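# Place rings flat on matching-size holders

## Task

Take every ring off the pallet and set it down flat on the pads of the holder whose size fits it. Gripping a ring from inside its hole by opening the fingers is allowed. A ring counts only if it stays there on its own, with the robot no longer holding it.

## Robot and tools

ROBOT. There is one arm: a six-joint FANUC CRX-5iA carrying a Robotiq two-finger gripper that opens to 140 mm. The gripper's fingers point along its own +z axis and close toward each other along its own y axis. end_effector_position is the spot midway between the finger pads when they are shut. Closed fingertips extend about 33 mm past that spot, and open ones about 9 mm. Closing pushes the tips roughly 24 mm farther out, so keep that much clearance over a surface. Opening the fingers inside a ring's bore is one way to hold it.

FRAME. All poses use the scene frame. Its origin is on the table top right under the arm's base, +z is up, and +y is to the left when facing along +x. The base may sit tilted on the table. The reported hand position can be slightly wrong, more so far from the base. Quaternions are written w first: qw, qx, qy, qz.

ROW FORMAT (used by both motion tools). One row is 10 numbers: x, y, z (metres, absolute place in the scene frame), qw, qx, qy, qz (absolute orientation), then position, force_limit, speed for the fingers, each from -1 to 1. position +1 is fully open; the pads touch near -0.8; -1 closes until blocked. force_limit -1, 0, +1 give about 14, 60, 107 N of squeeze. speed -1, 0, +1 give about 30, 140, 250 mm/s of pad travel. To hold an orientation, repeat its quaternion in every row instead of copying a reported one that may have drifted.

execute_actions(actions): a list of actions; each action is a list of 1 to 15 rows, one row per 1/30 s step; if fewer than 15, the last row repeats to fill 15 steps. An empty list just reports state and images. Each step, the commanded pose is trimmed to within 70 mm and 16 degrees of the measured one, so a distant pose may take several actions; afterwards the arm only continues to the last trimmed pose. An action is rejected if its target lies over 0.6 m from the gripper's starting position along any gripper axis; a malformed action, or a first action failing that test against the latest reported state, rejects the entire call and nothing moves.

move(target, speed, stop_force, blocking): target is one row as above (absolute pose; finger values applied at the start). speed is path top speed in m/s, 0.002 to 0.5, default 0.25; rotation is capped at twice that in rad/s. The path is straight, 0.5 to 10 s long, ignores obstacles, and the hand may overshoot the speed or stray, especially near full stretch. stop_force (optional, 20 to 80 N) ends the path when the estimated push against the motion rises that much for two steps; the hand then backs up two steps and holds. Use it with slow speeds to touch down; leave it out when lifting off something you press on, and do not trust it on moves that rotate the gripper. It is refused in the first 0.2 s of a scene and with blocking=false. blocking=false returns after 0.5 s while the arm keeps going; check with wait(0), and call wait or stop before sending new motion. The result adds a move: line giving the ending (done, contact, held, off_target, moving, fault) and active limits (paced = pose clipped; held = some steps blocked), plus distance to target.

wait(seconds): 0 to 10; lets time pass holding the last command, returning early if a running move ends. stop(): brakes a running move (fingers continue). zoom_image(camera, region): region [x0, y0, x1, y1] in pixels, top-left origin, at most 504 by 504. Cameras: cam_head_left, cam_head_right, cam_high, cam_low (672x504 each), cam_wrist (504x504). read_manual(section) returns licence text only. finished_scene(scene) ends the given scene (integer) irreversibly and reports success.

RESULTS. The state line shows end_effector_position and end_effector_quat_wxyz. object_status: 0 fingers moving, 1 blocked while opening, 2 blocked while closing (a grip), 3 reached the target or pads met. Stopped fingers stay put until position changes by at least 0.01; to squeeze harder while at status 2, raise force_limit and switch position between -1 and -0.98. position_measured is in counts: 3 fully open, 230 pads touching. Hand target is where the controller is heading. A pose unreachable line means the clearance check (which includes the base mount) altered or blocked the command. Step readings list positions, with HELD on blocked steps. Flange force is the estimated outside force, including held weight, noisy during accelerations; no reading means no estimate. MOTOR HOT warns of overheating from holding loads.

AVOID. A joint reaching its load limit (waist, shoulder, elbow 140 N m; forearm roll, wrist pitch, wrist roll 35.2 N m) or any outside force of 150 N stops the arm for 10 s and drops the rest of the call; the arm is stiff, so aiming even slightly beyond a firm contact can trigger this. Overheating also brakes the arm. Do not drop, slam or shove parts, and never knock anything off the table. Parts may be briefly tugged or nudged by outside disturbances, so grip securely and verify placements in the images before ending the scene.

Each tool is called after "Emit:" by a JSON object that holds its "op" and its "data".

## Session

Emit:
{"op": "move", "data": {"target": [0.5,0.05,0.3,0,1,0,0,-0.8,0,0]}}

Scene clock: 6.57 s.
end_effector_position=(+0.5004, +0.0494, +0.2997) position_measured=229 object_status=3 end_effector_quat_wxyz=(+0.001, +1.000, +0.000, -0.000)
Joint positions: [ 0.136  0.395 -0.31  -0.133 -0.801  1.353]
Joint velocities: [-0.003  0.002  0.    -0.001 -0.     0.   ]
Flange force (N, the push that the arm receives, along the gripper's own x y z axes): [1.9 0.4 -1.6]
Hand target: +0.500, +0.049, +0.300; +0.001, +1.000, -0.000, -0.000
Off the commanded pose: 0.001 m, 0 deg.
move: done

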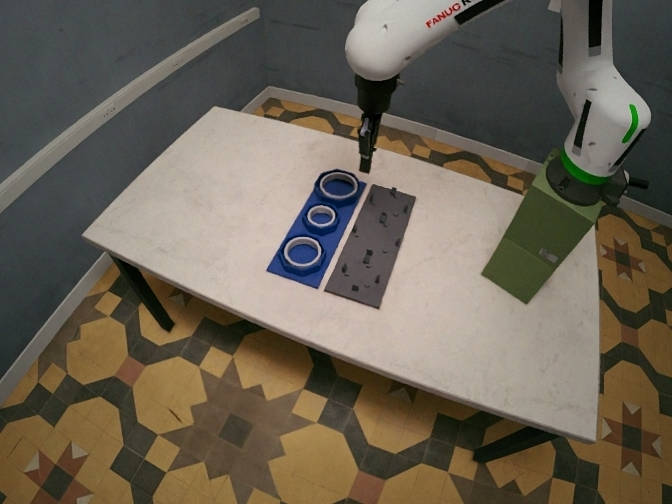

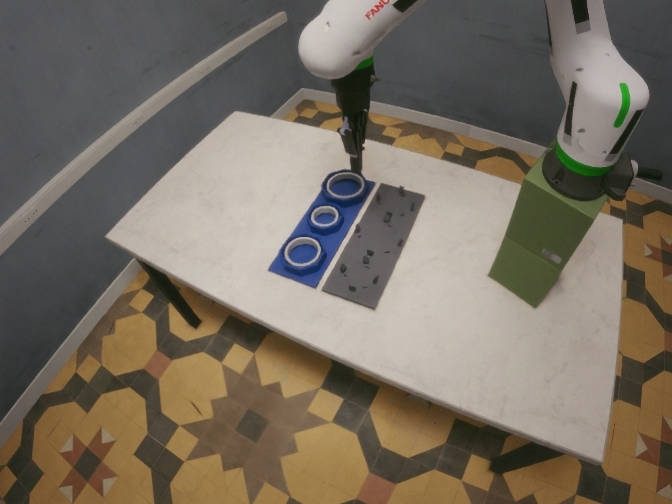

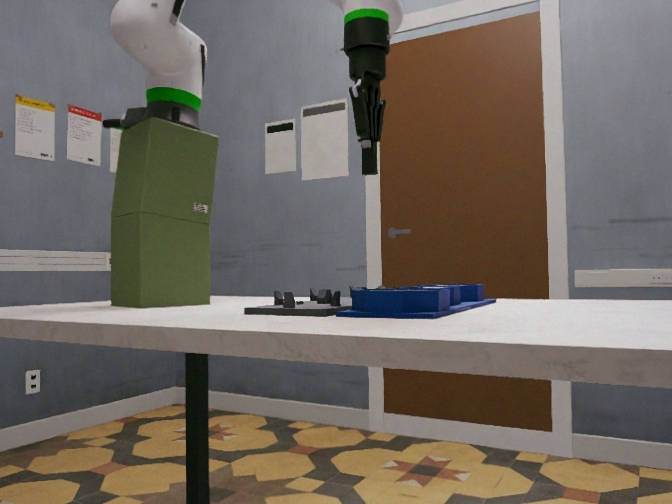

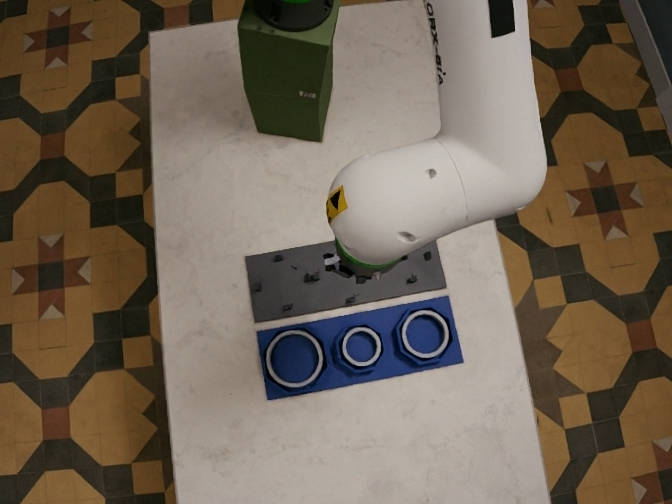

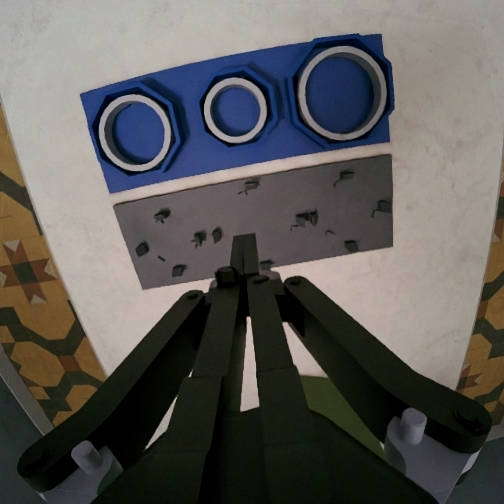

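Emit:
{"op": "move", "data": {"target": [0.623,0.039,0.12,0,1,0,0,-0.4,0,0]}}

Scene clock: 13.37 s.
end_effector_position=(+0.6227, +0.0389, +0.1200) position_measured=179 object_status=3 end_effector_quat_wxyz=(-0.000, +1.000, -0.000, -0.000)
Joint positions: [ 0.085  0.94   0.112 -0.159 -0.685  1.435]
Joint velocities: [ 0.     0.002  0.001  0.001 -0.001  0.   ]
Flange force (N, the push that the arm receives, along the gripper's own x y z axes): [2.5 -0.2 0.5]
Hand target: +0.623, +0.039, +0.120; -0.000, +1.000, -0.000, -0.000
Off the commanded pose: 0.000 m, 0 deg.
move: done

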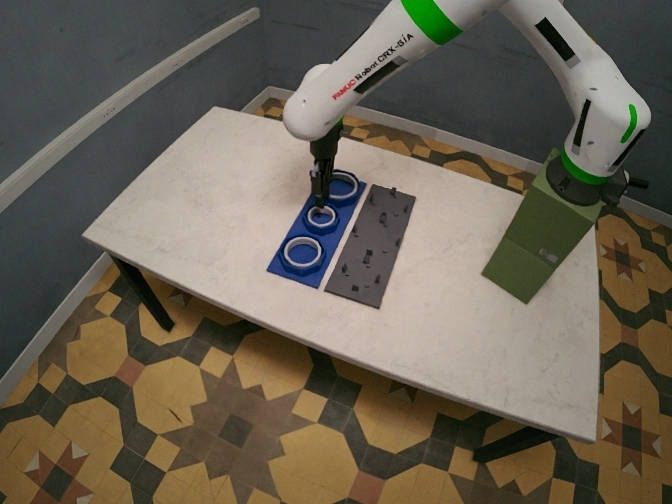

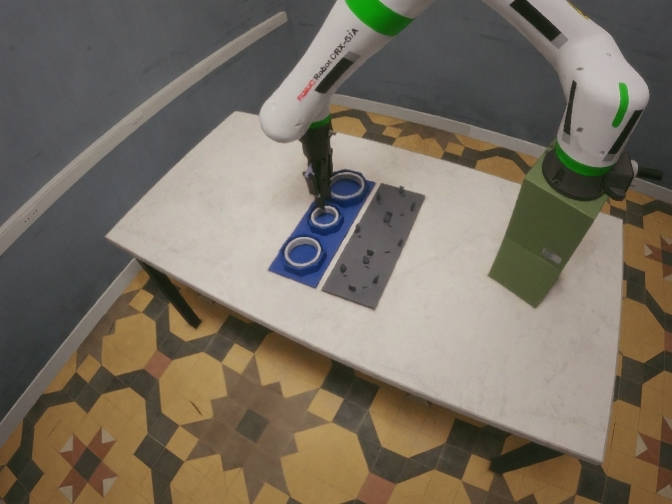

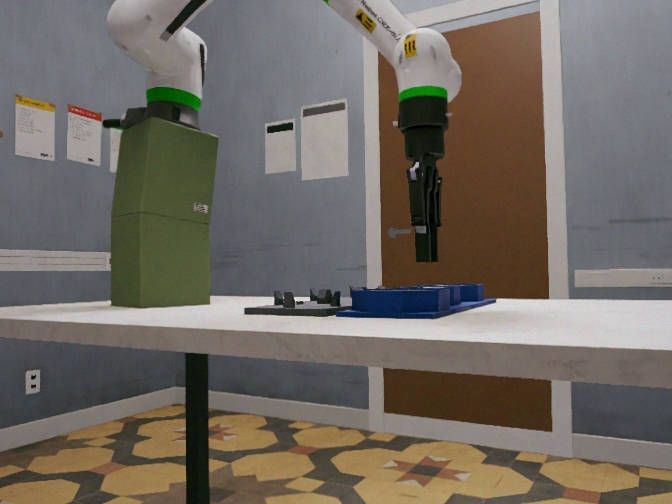

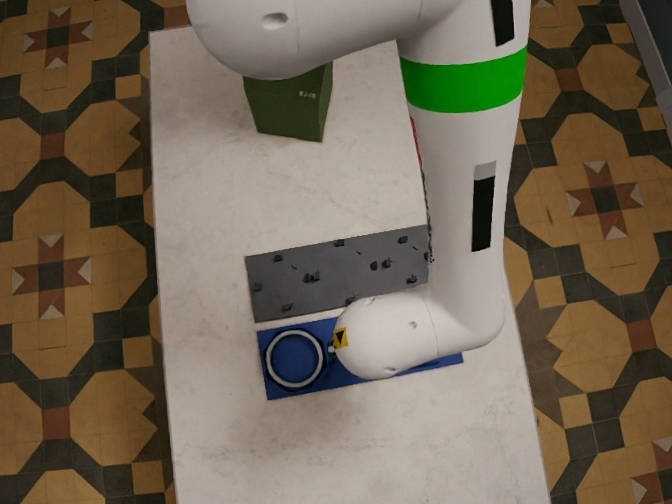

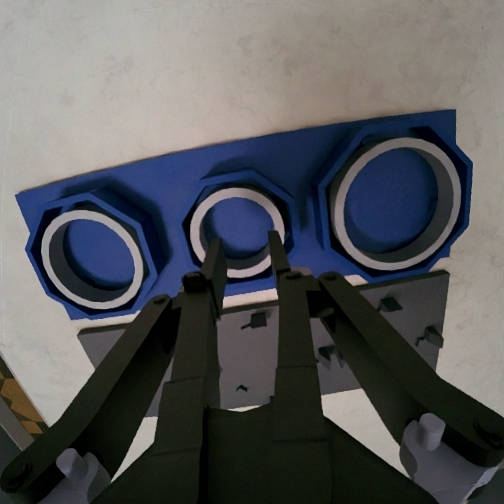

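Emit:
{"op": "move", "data": {"target": [0.623,0.045,0.07,0,1,0,0,-0.5,0,0], "speed": 0.1}}

Scene clock: 15.60 s.
end_effector_position=(+0.6230, +0.0449, +0.0701) position_measured=192 object_status=3 end_effector_quat_wxyz=(+0.000, +1.000, -0.000, +0.000)
Joint positions: [ 0.102  1.038  0.156 -0.168 -0.629  1.431]
Joint velocities: [ 0.001  0.001 -0.001  0.002  0.    -0.001]
Flange force (N, the push that the arm receives, along the gripper's own x y z axes): [1.3 -1.2 -2.3]
Hand target: +0.623, +0.045, +0.070; +0.000, +1.000, -0.000, +0.000
Off the commanded pose: 0.000 m, 0 deg.
move: done

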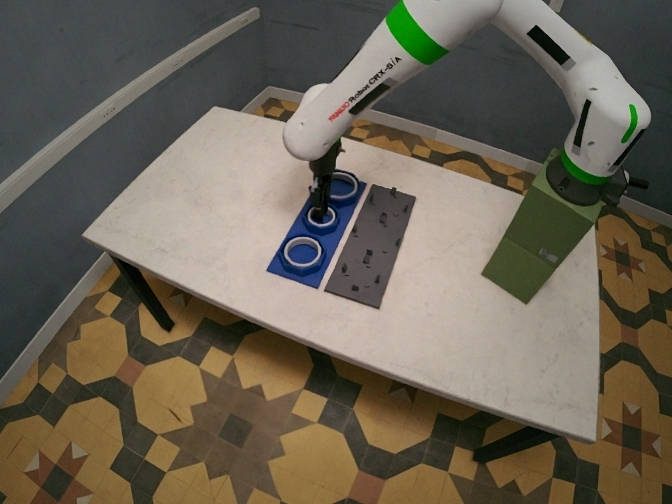

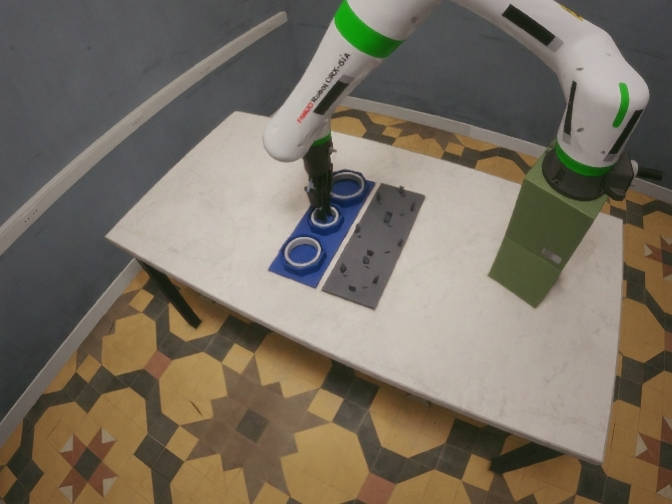

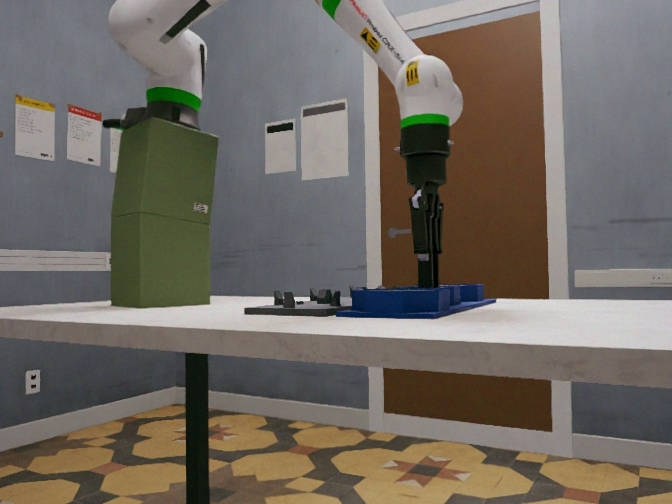

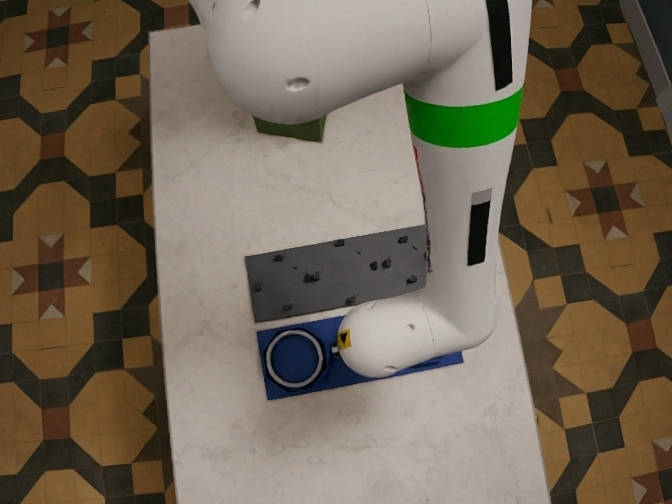

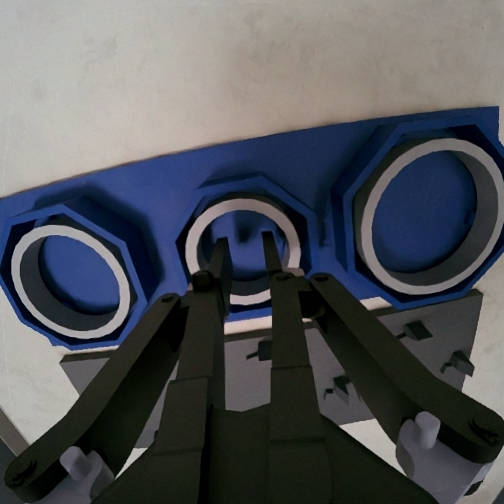

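Centred. Descend and grip.

Emit:
{"op": "move", "data": {"target": [0.624,0.045,0.046,0,1,0,0,-0.4,0,0], "speed": 0.04}}

Emit:
{"op": "execute_actions", "data": {"actions": [[[0.624,0.045,0.046,0,1,0,0,1,0.3,-0.5]],[[0.624,0.045,0.046,0,1,0,0,1,0.3,-0.5]]]}}

Emit:
{"op": "move", "data": {"target": [0.624,0.045,0.11,0,1,0,0,1,0.3,-0.5], "speed": 0.08}}

Emit:
{"op": "move", "data": {"target": [0.437,0.185,0.11,0,1,0,0,1,0.3,-0.5], "speed": 0.15}}

Scene clock: 20.37 s.
end_effector_position=(+0.6240, +0.0450, +0.0460) position_measured=179 object_status=3 end_effector_quat_wxyz=(+0.000, +1.000, -0.000, +0.000)
Joint positions: [ 0.106  1.088  0.185 -0.173 -0.608  1.434]
Joint velocities: [ 0.001  0.001  0.     0.001  0.    -0.001]
Flange force (N, the push that the arm receives, along the gripper's own x y z axes): [2.3 -1.1 -1.0]
Hand target: +0.624, +0.045, +0.046; +0.000, +1.000, -0.000, +0.000
Off the commanded pose: 0.000 m, 0 deg.
move: done

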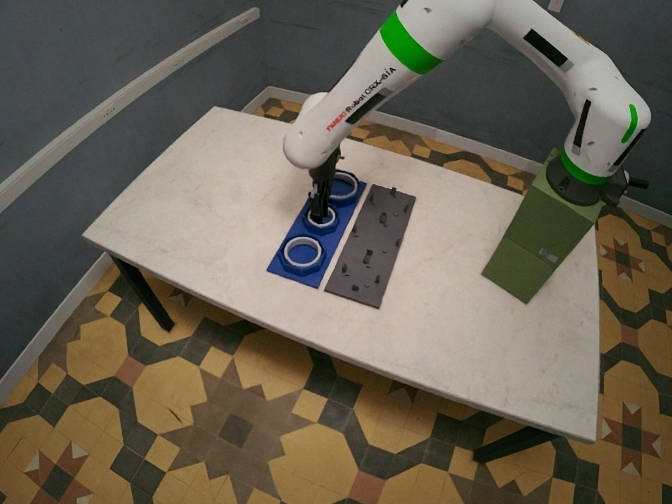

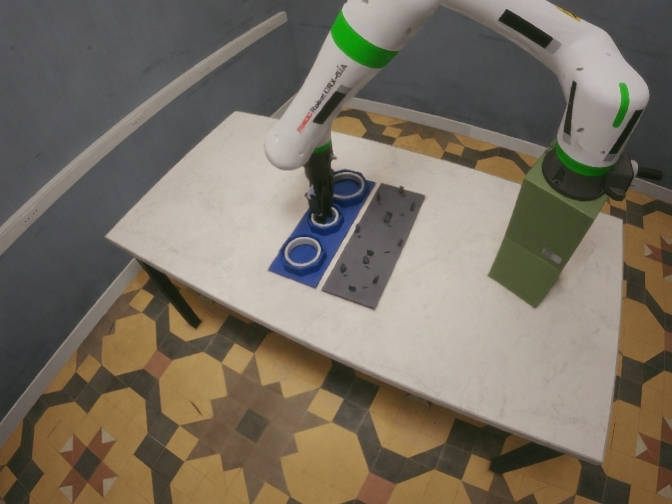

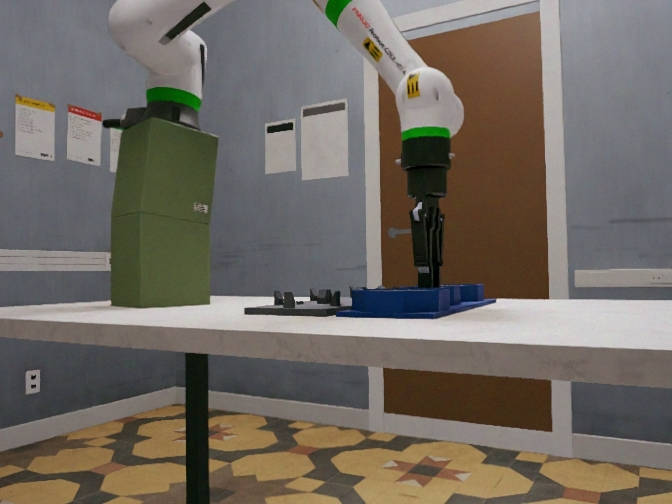

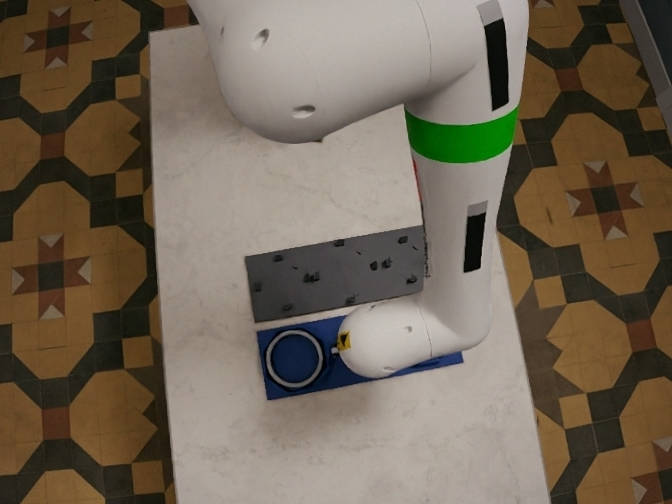

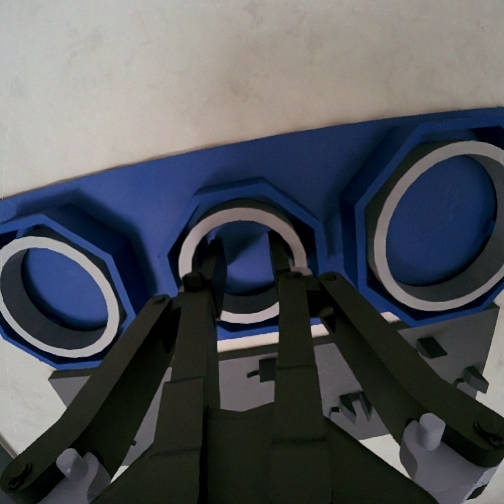

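Scene clock: 21.37 s.
end_effector_position=(+0.6240, +0.0450, +0.0460) position_measured=149 object_status=1 end_effector_quat_wxyz=(-0.000, +1.000, -0.000, -0.000)
Joint positions: [ 0.106  1.089  0.186 -0.173 -0.608  1.434]
Joint velocities: [-0.     0.001  0.     0.003 -0.     0.   ]
Flange force (N, the push that the arm receives, along the gripper's own x y z axes): [1.4 -0.9 2.0]
Flange force at the end of the 1st action (N, along the gripper's axes at the end of the call): [1.0 -1.7 1.1]
Hand target: +0.624, +0.045, +0.046; -0.000, +1.000, -0.000, -0.000
Off the commanded pose: 0.000 m, 0 deg.
Step readings (end_effector_position; steps 1 to 15: 1st action; 16 to 30: 2nd action):
0: (+0.6240, +0.0450, +0.0460)
1: (+0.6240, +0.0450, +0.0460)
2: (+0.6240, +0.0450, +0.0460)
4: (+0.6240, +0.0450, +0.0460)
8: (+0.6240, +0.0450, +0.0460)
15: (+0.6240, +0.0450, +0.0460)
16: (+0.6240, +0.0450, +0.0460)
17: (+0.6240, +0.0450, +0.0460)
19: (+0.6240, +0.0450, +0.0460)
23: (+0.6240, +0.0450, +0.0460)
30: end_effector_position above

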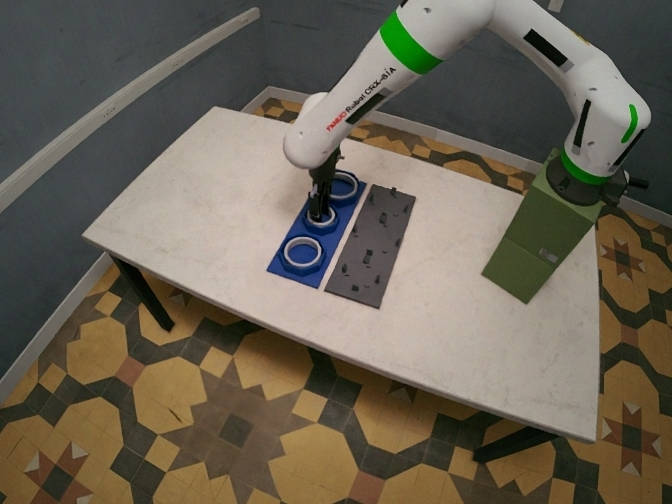

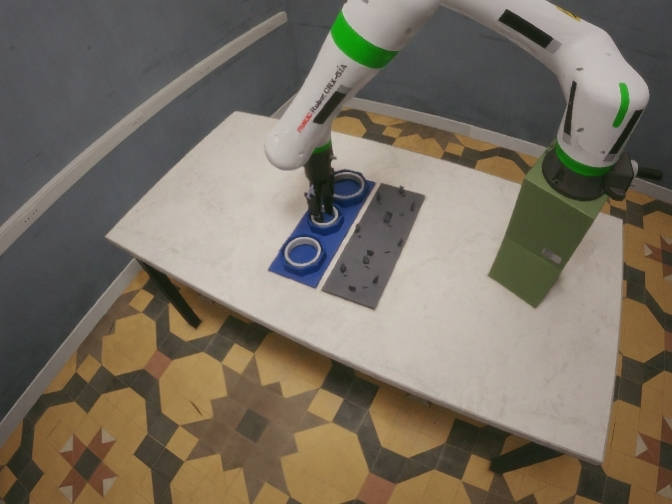

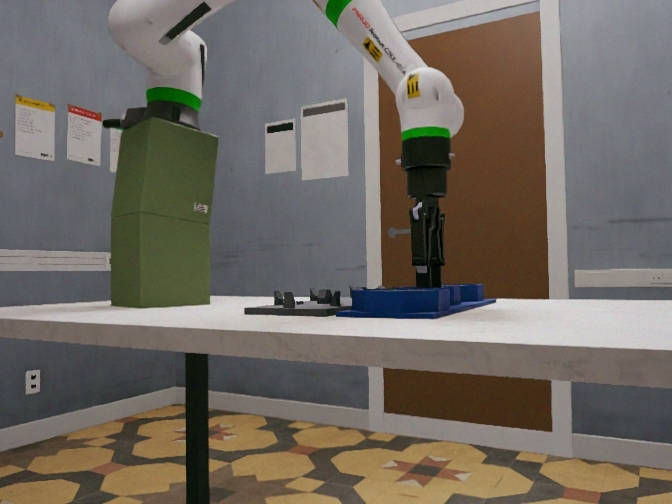

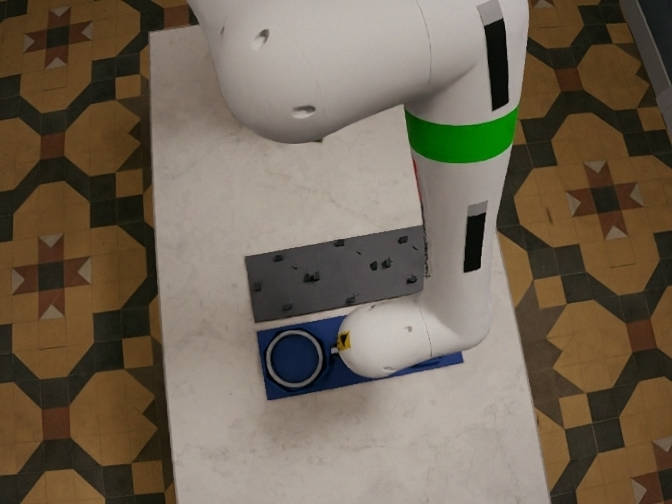

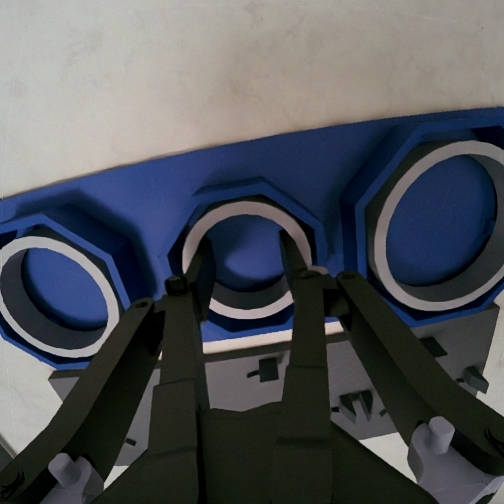

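Scene clock: 22.47 s.
end_effector_position=(+0.6241, +0.0450, +0.1099) position_measured=149 object_status=1 end_effector_quat_wxyz=(-0.000, +1.000, +0.000, -0.000)
Joint positions: [ 0.096  0.961  0.125 -0.159 -0.676  1.426]
Joint velocities: [-0.    -0.    -0.     0.002 -0.     0.001]
Flange force (N, the push that the arm receives, along the gripper's own x y z axes): [1.8 -0.5 3.0]
Hand target: +0.624, +0.045, +0.110; -0.000, +1.000, +0.000, -0.000
Off the commanded pose: 0.000 m, 0 deg.
move: done

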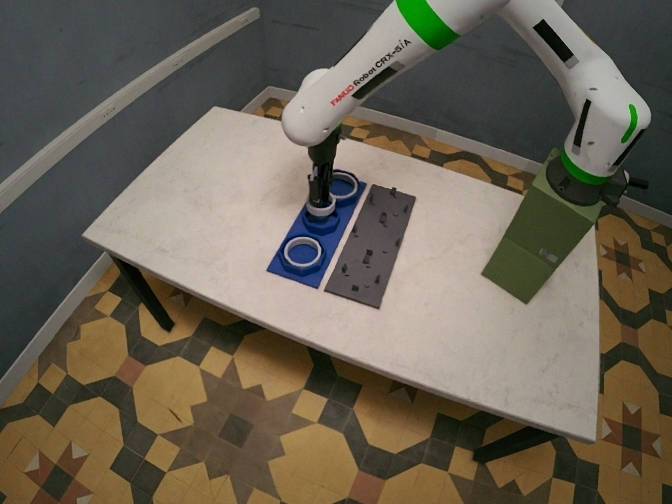

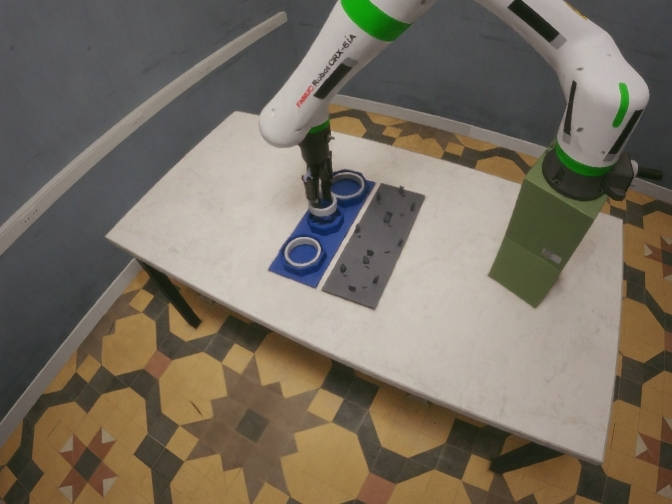

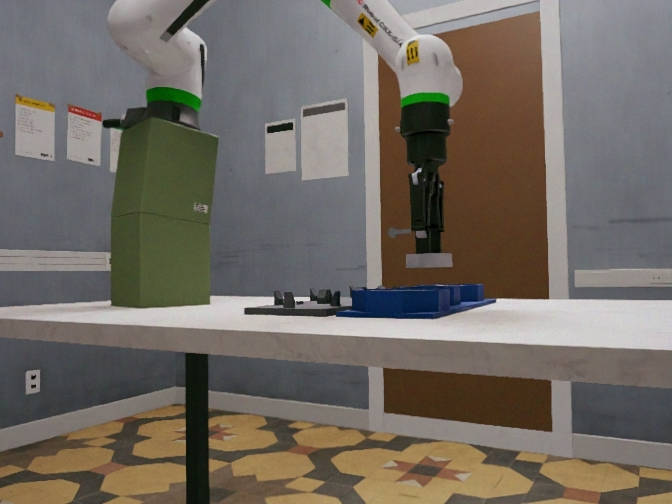

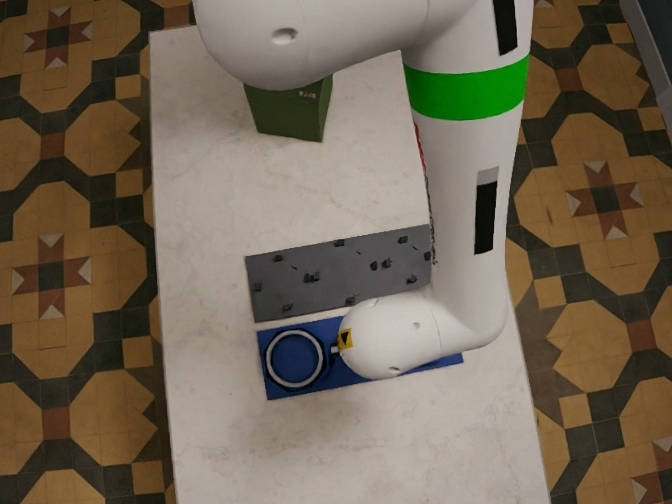

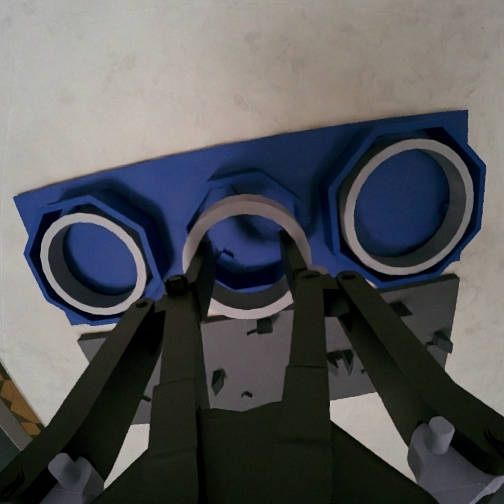

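Scene clock: 24.40 s.
end_effector_position=(+0.4376, +0.1840, +0.1105) position_measured=149 object_status=1 end_effector_quat_wxyz=(+0.001, +1.000, -0.000, +0.000)
Joint positions: [ 0.491  0.734 -0.363 -0.173 -0.381  1.067]
Joint velocities: [ 0.001 -0.    -0.001  0.     0.001 -0.002]
Flange force (N, the push that the arm receives, along the gripper's own x y z axes): [-1.1 -2.5 0.8]
Hand target: +0.438, +0.184, +0.110; +0.001, +1.000, +0.000, +0.000
Off the commanded pose: 0.001 m, 0 deg.
move: done

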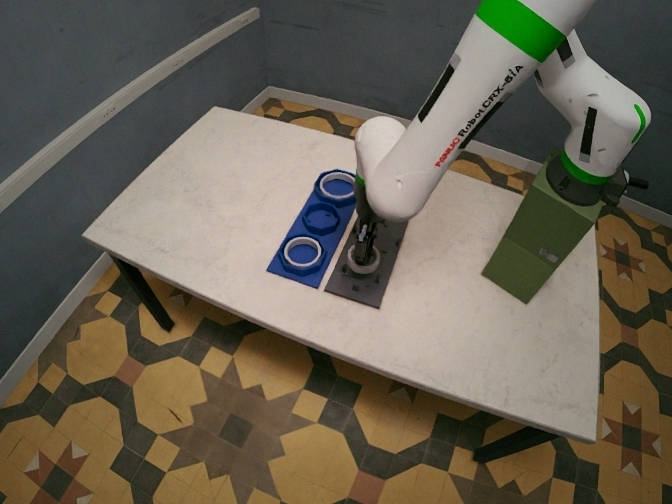

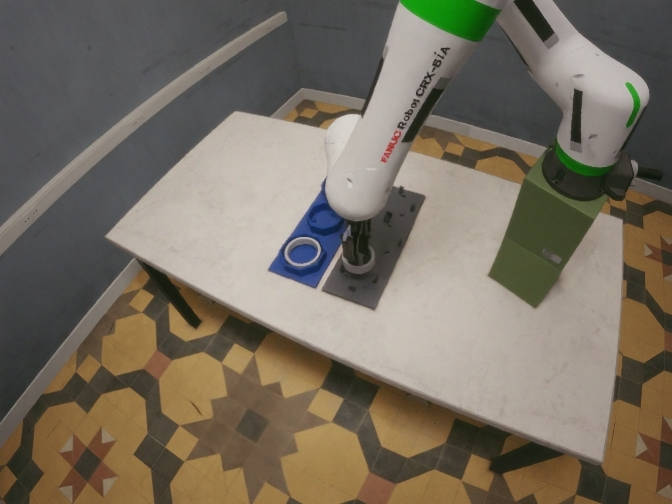

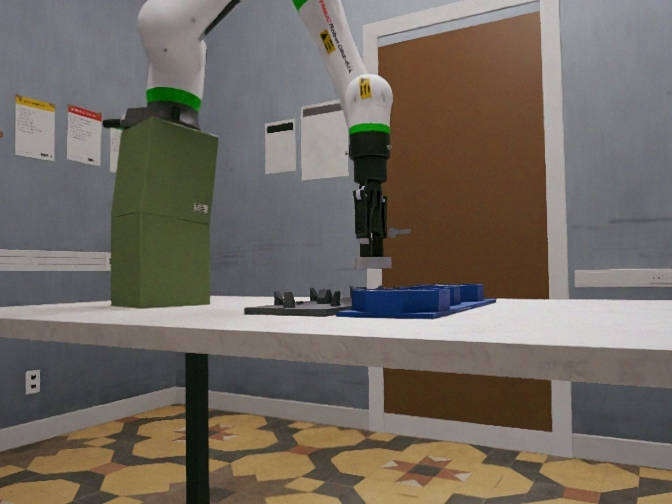

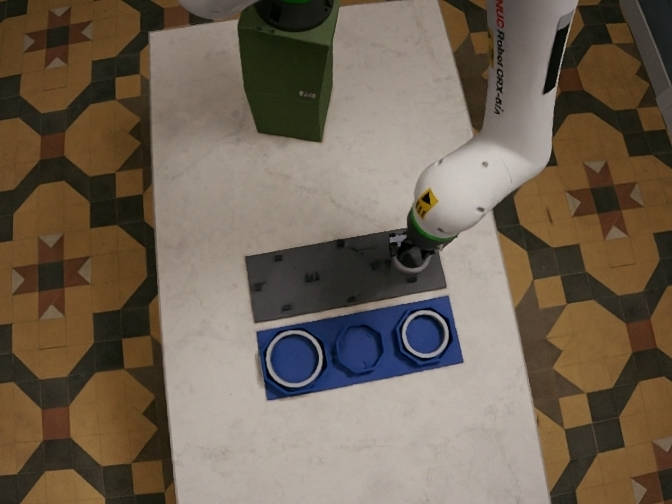

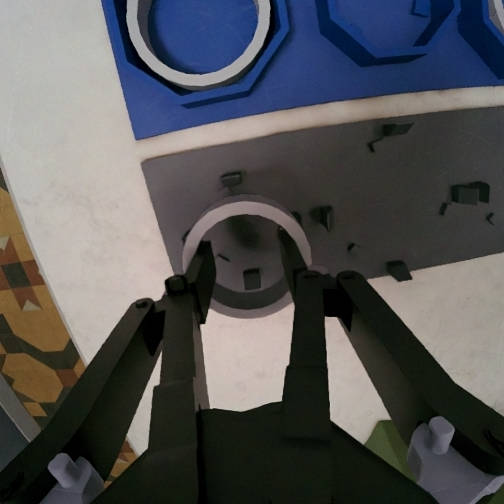

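Emit:
{"op": "move", "data": {"target": [0.439,0.187,0.075,0,1,0,0,1,0.3,-0.5], "speed": 0.05}}

Emit:
{"op": "zoom_image", "data": {"camera": "cam_wrist", "region": [120,130,380,360]}}

Scene clock: 27.97 s.
end_effector_position=(+0.4390, +0.1870, +0.0751) position_measured=149 object_status=1 end_effector_quat_wxyz=(-0.000, +1.000, +0.000, +0.000)
Joint positions: [ 0.496  0.824 -0.317 -0.201 -0.336  1.091]
Joint velocities: [ 0.001  0.001  0.    -0.002  0.     0.002]
Flange force (N, the push that the arm receives, along the gripper's own x y z axes): [1.3 -1.0 1.6]
Hand target: +0.439, +0.187, +0.075; -0.000, +1.000, +0.000, -0.000
Off the commanded pose: 0.000 m, 0 deg.
move: done

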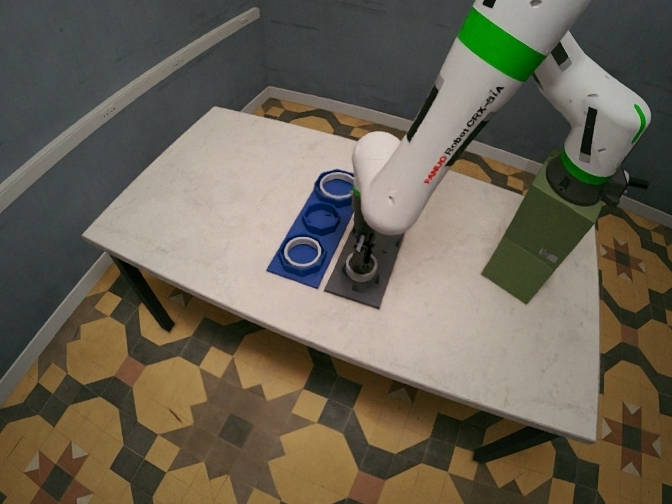

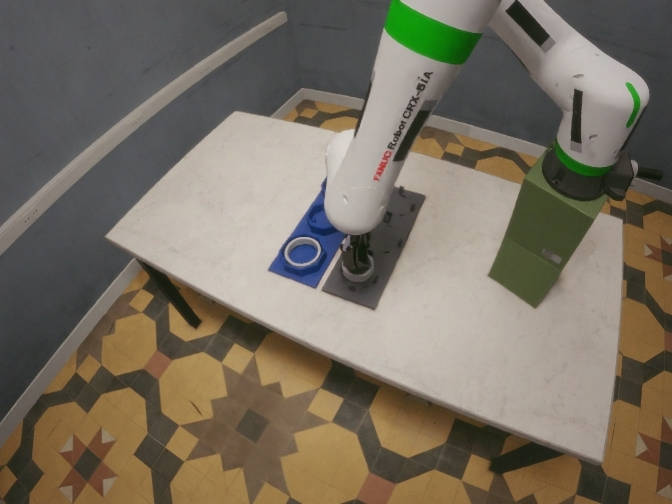

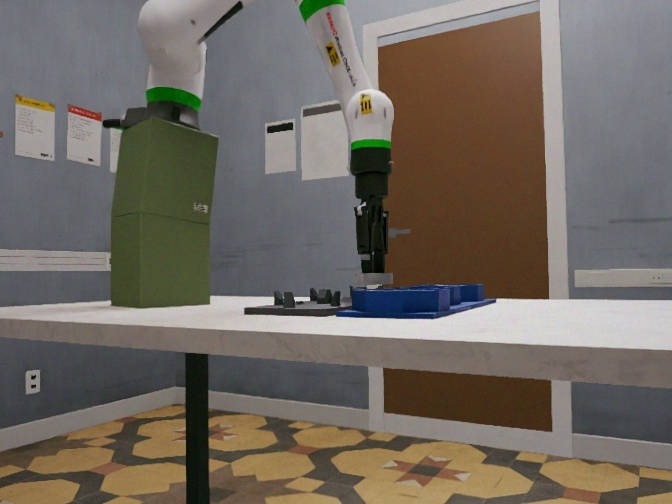

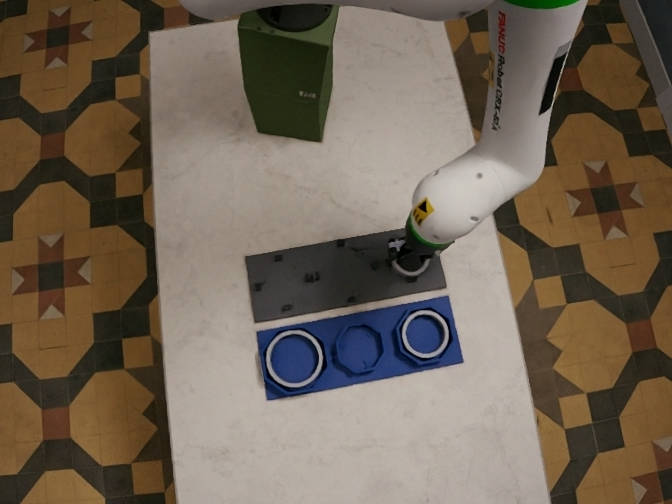

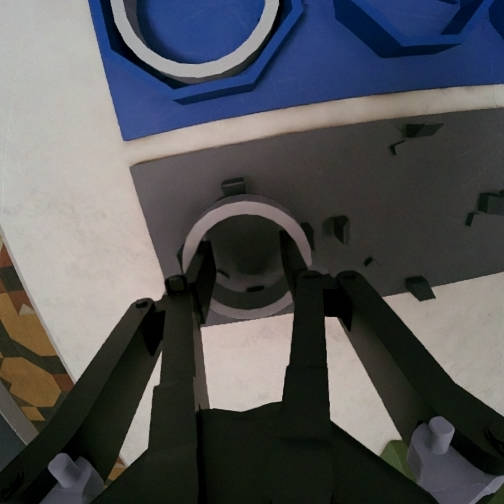

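Region (120, 130, 380, 360) of cam_wrist's 504x504 image, scaled by 1.938, with more detail than that image has; it fills the top 446 rows of this view, and the rest is white.

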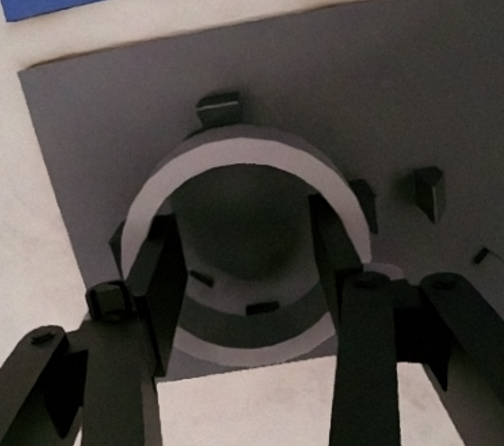

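Looks aligned; descending slowly.

Emit:
{"op": "move", "data": {"target": [0.439,0.187,0.06,0,1,0,0,1,0.3,-0.5], "speed": 0.01, "stop_force": 20}}

Emit:
{"op": "move", "data": {"target": [0.439,0.187,0.055,0,1,0,0,1,0.3,-0.5], "speed": 0.007, "stop_force": 20}}

Scene clock: 33.07 s.
end_effector_position=(+0.4390, +0.1870, +0.0600) position_measured=149 object_status=1 end_effector_quat_wxyz=(-0.000, +1.000, -0.000, +0.000)
Joint positions: [ 0.497  0.862 -0.299 -0.212 -0.318  1.101]
Joint velocities: [-0.     0.001 -0.    -0.001  0.     0.001]
Flange force (N, the push that the arm receives, along the gripper's own x y z axes): [1.2 -1.6 0.9]
Hand target: +0.439, +0.187, +0.060; -0.000, +1.000, -0.000, -0.000
Off the commanded pose: 0.000 m, 0 deg.
move: done

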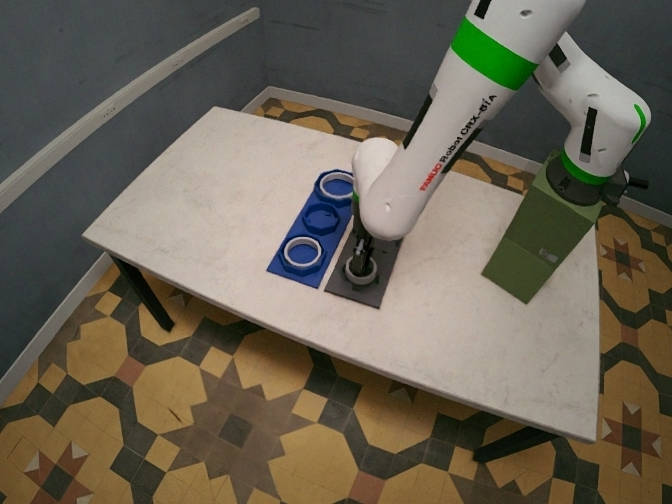

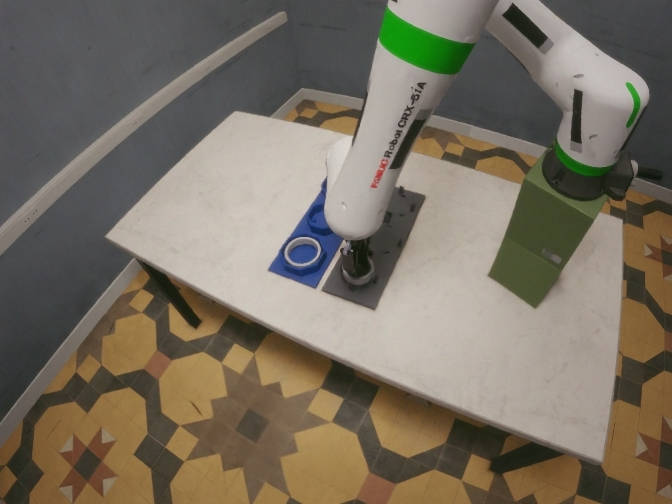

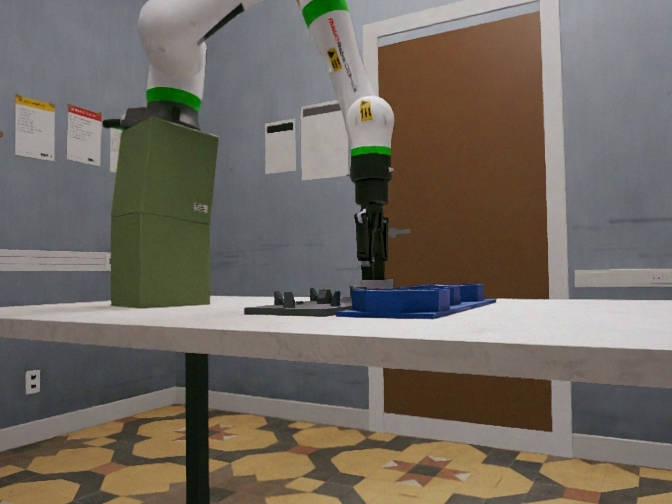

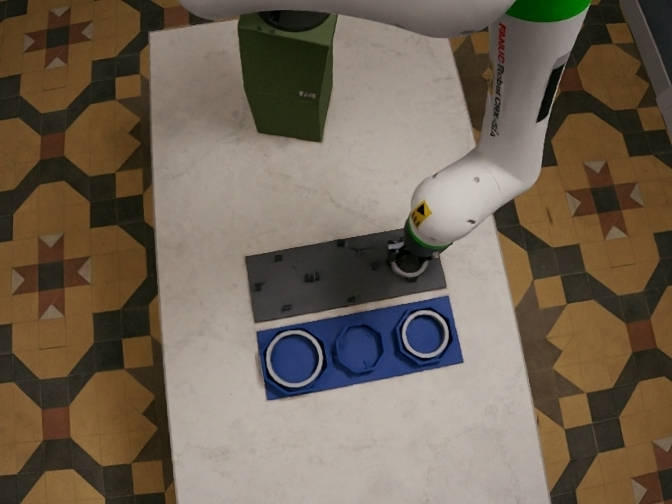

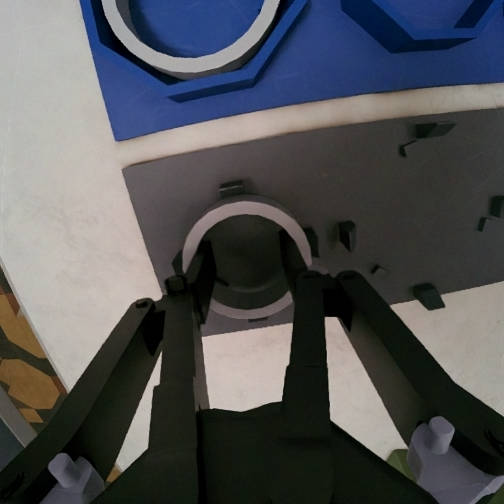

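Scene clock: 33.73 s.
end_effector_position=(+0.4387, +0.1870, +0.0575) position_measured=149 object_status=1 end_effector_quat_wxyz=(+0.000, +1.000, -0.000, -0.000)
Joint positions: [ 0.498  0.868 -0.296 -0.214 -0.315  1.103]
Joint velocities: [ 0.    -0.004 -0.002 -0.    -0.003 -0.003]
Flange force (N, the push that the arm receives, along the gripper's own x y z axes): [-6.5 -2.2 0.5]
Hand target: +0.439, +0.187, +0.058; +0.000, +1.000, -0.000, -0.000
Off the commanded pose: 0.003 m, 0 deg.
move: contact

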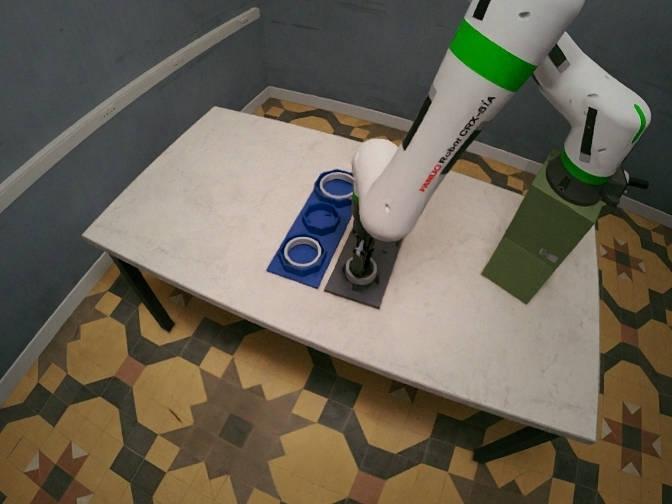

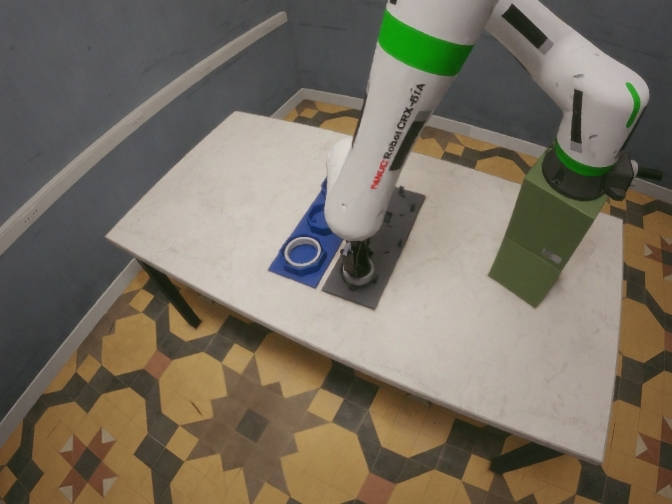

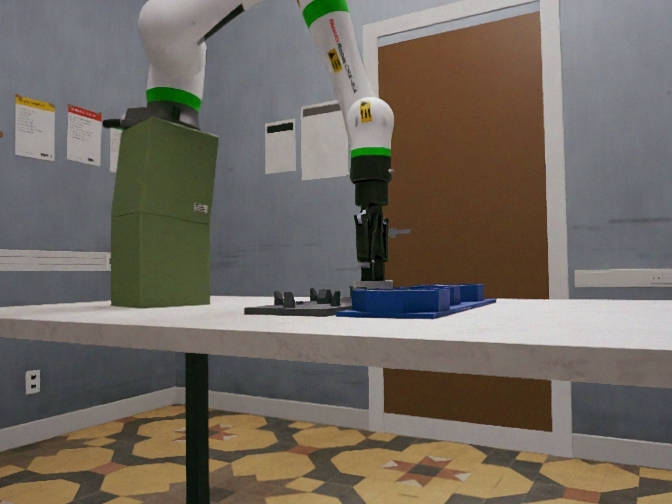

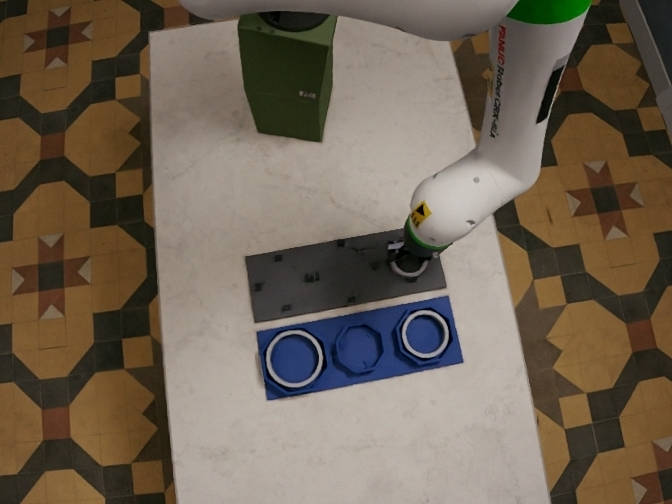

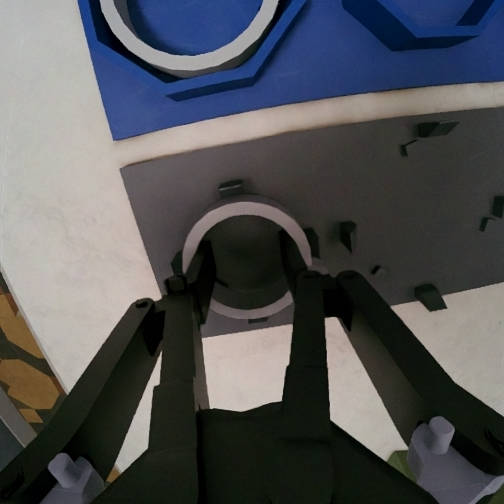

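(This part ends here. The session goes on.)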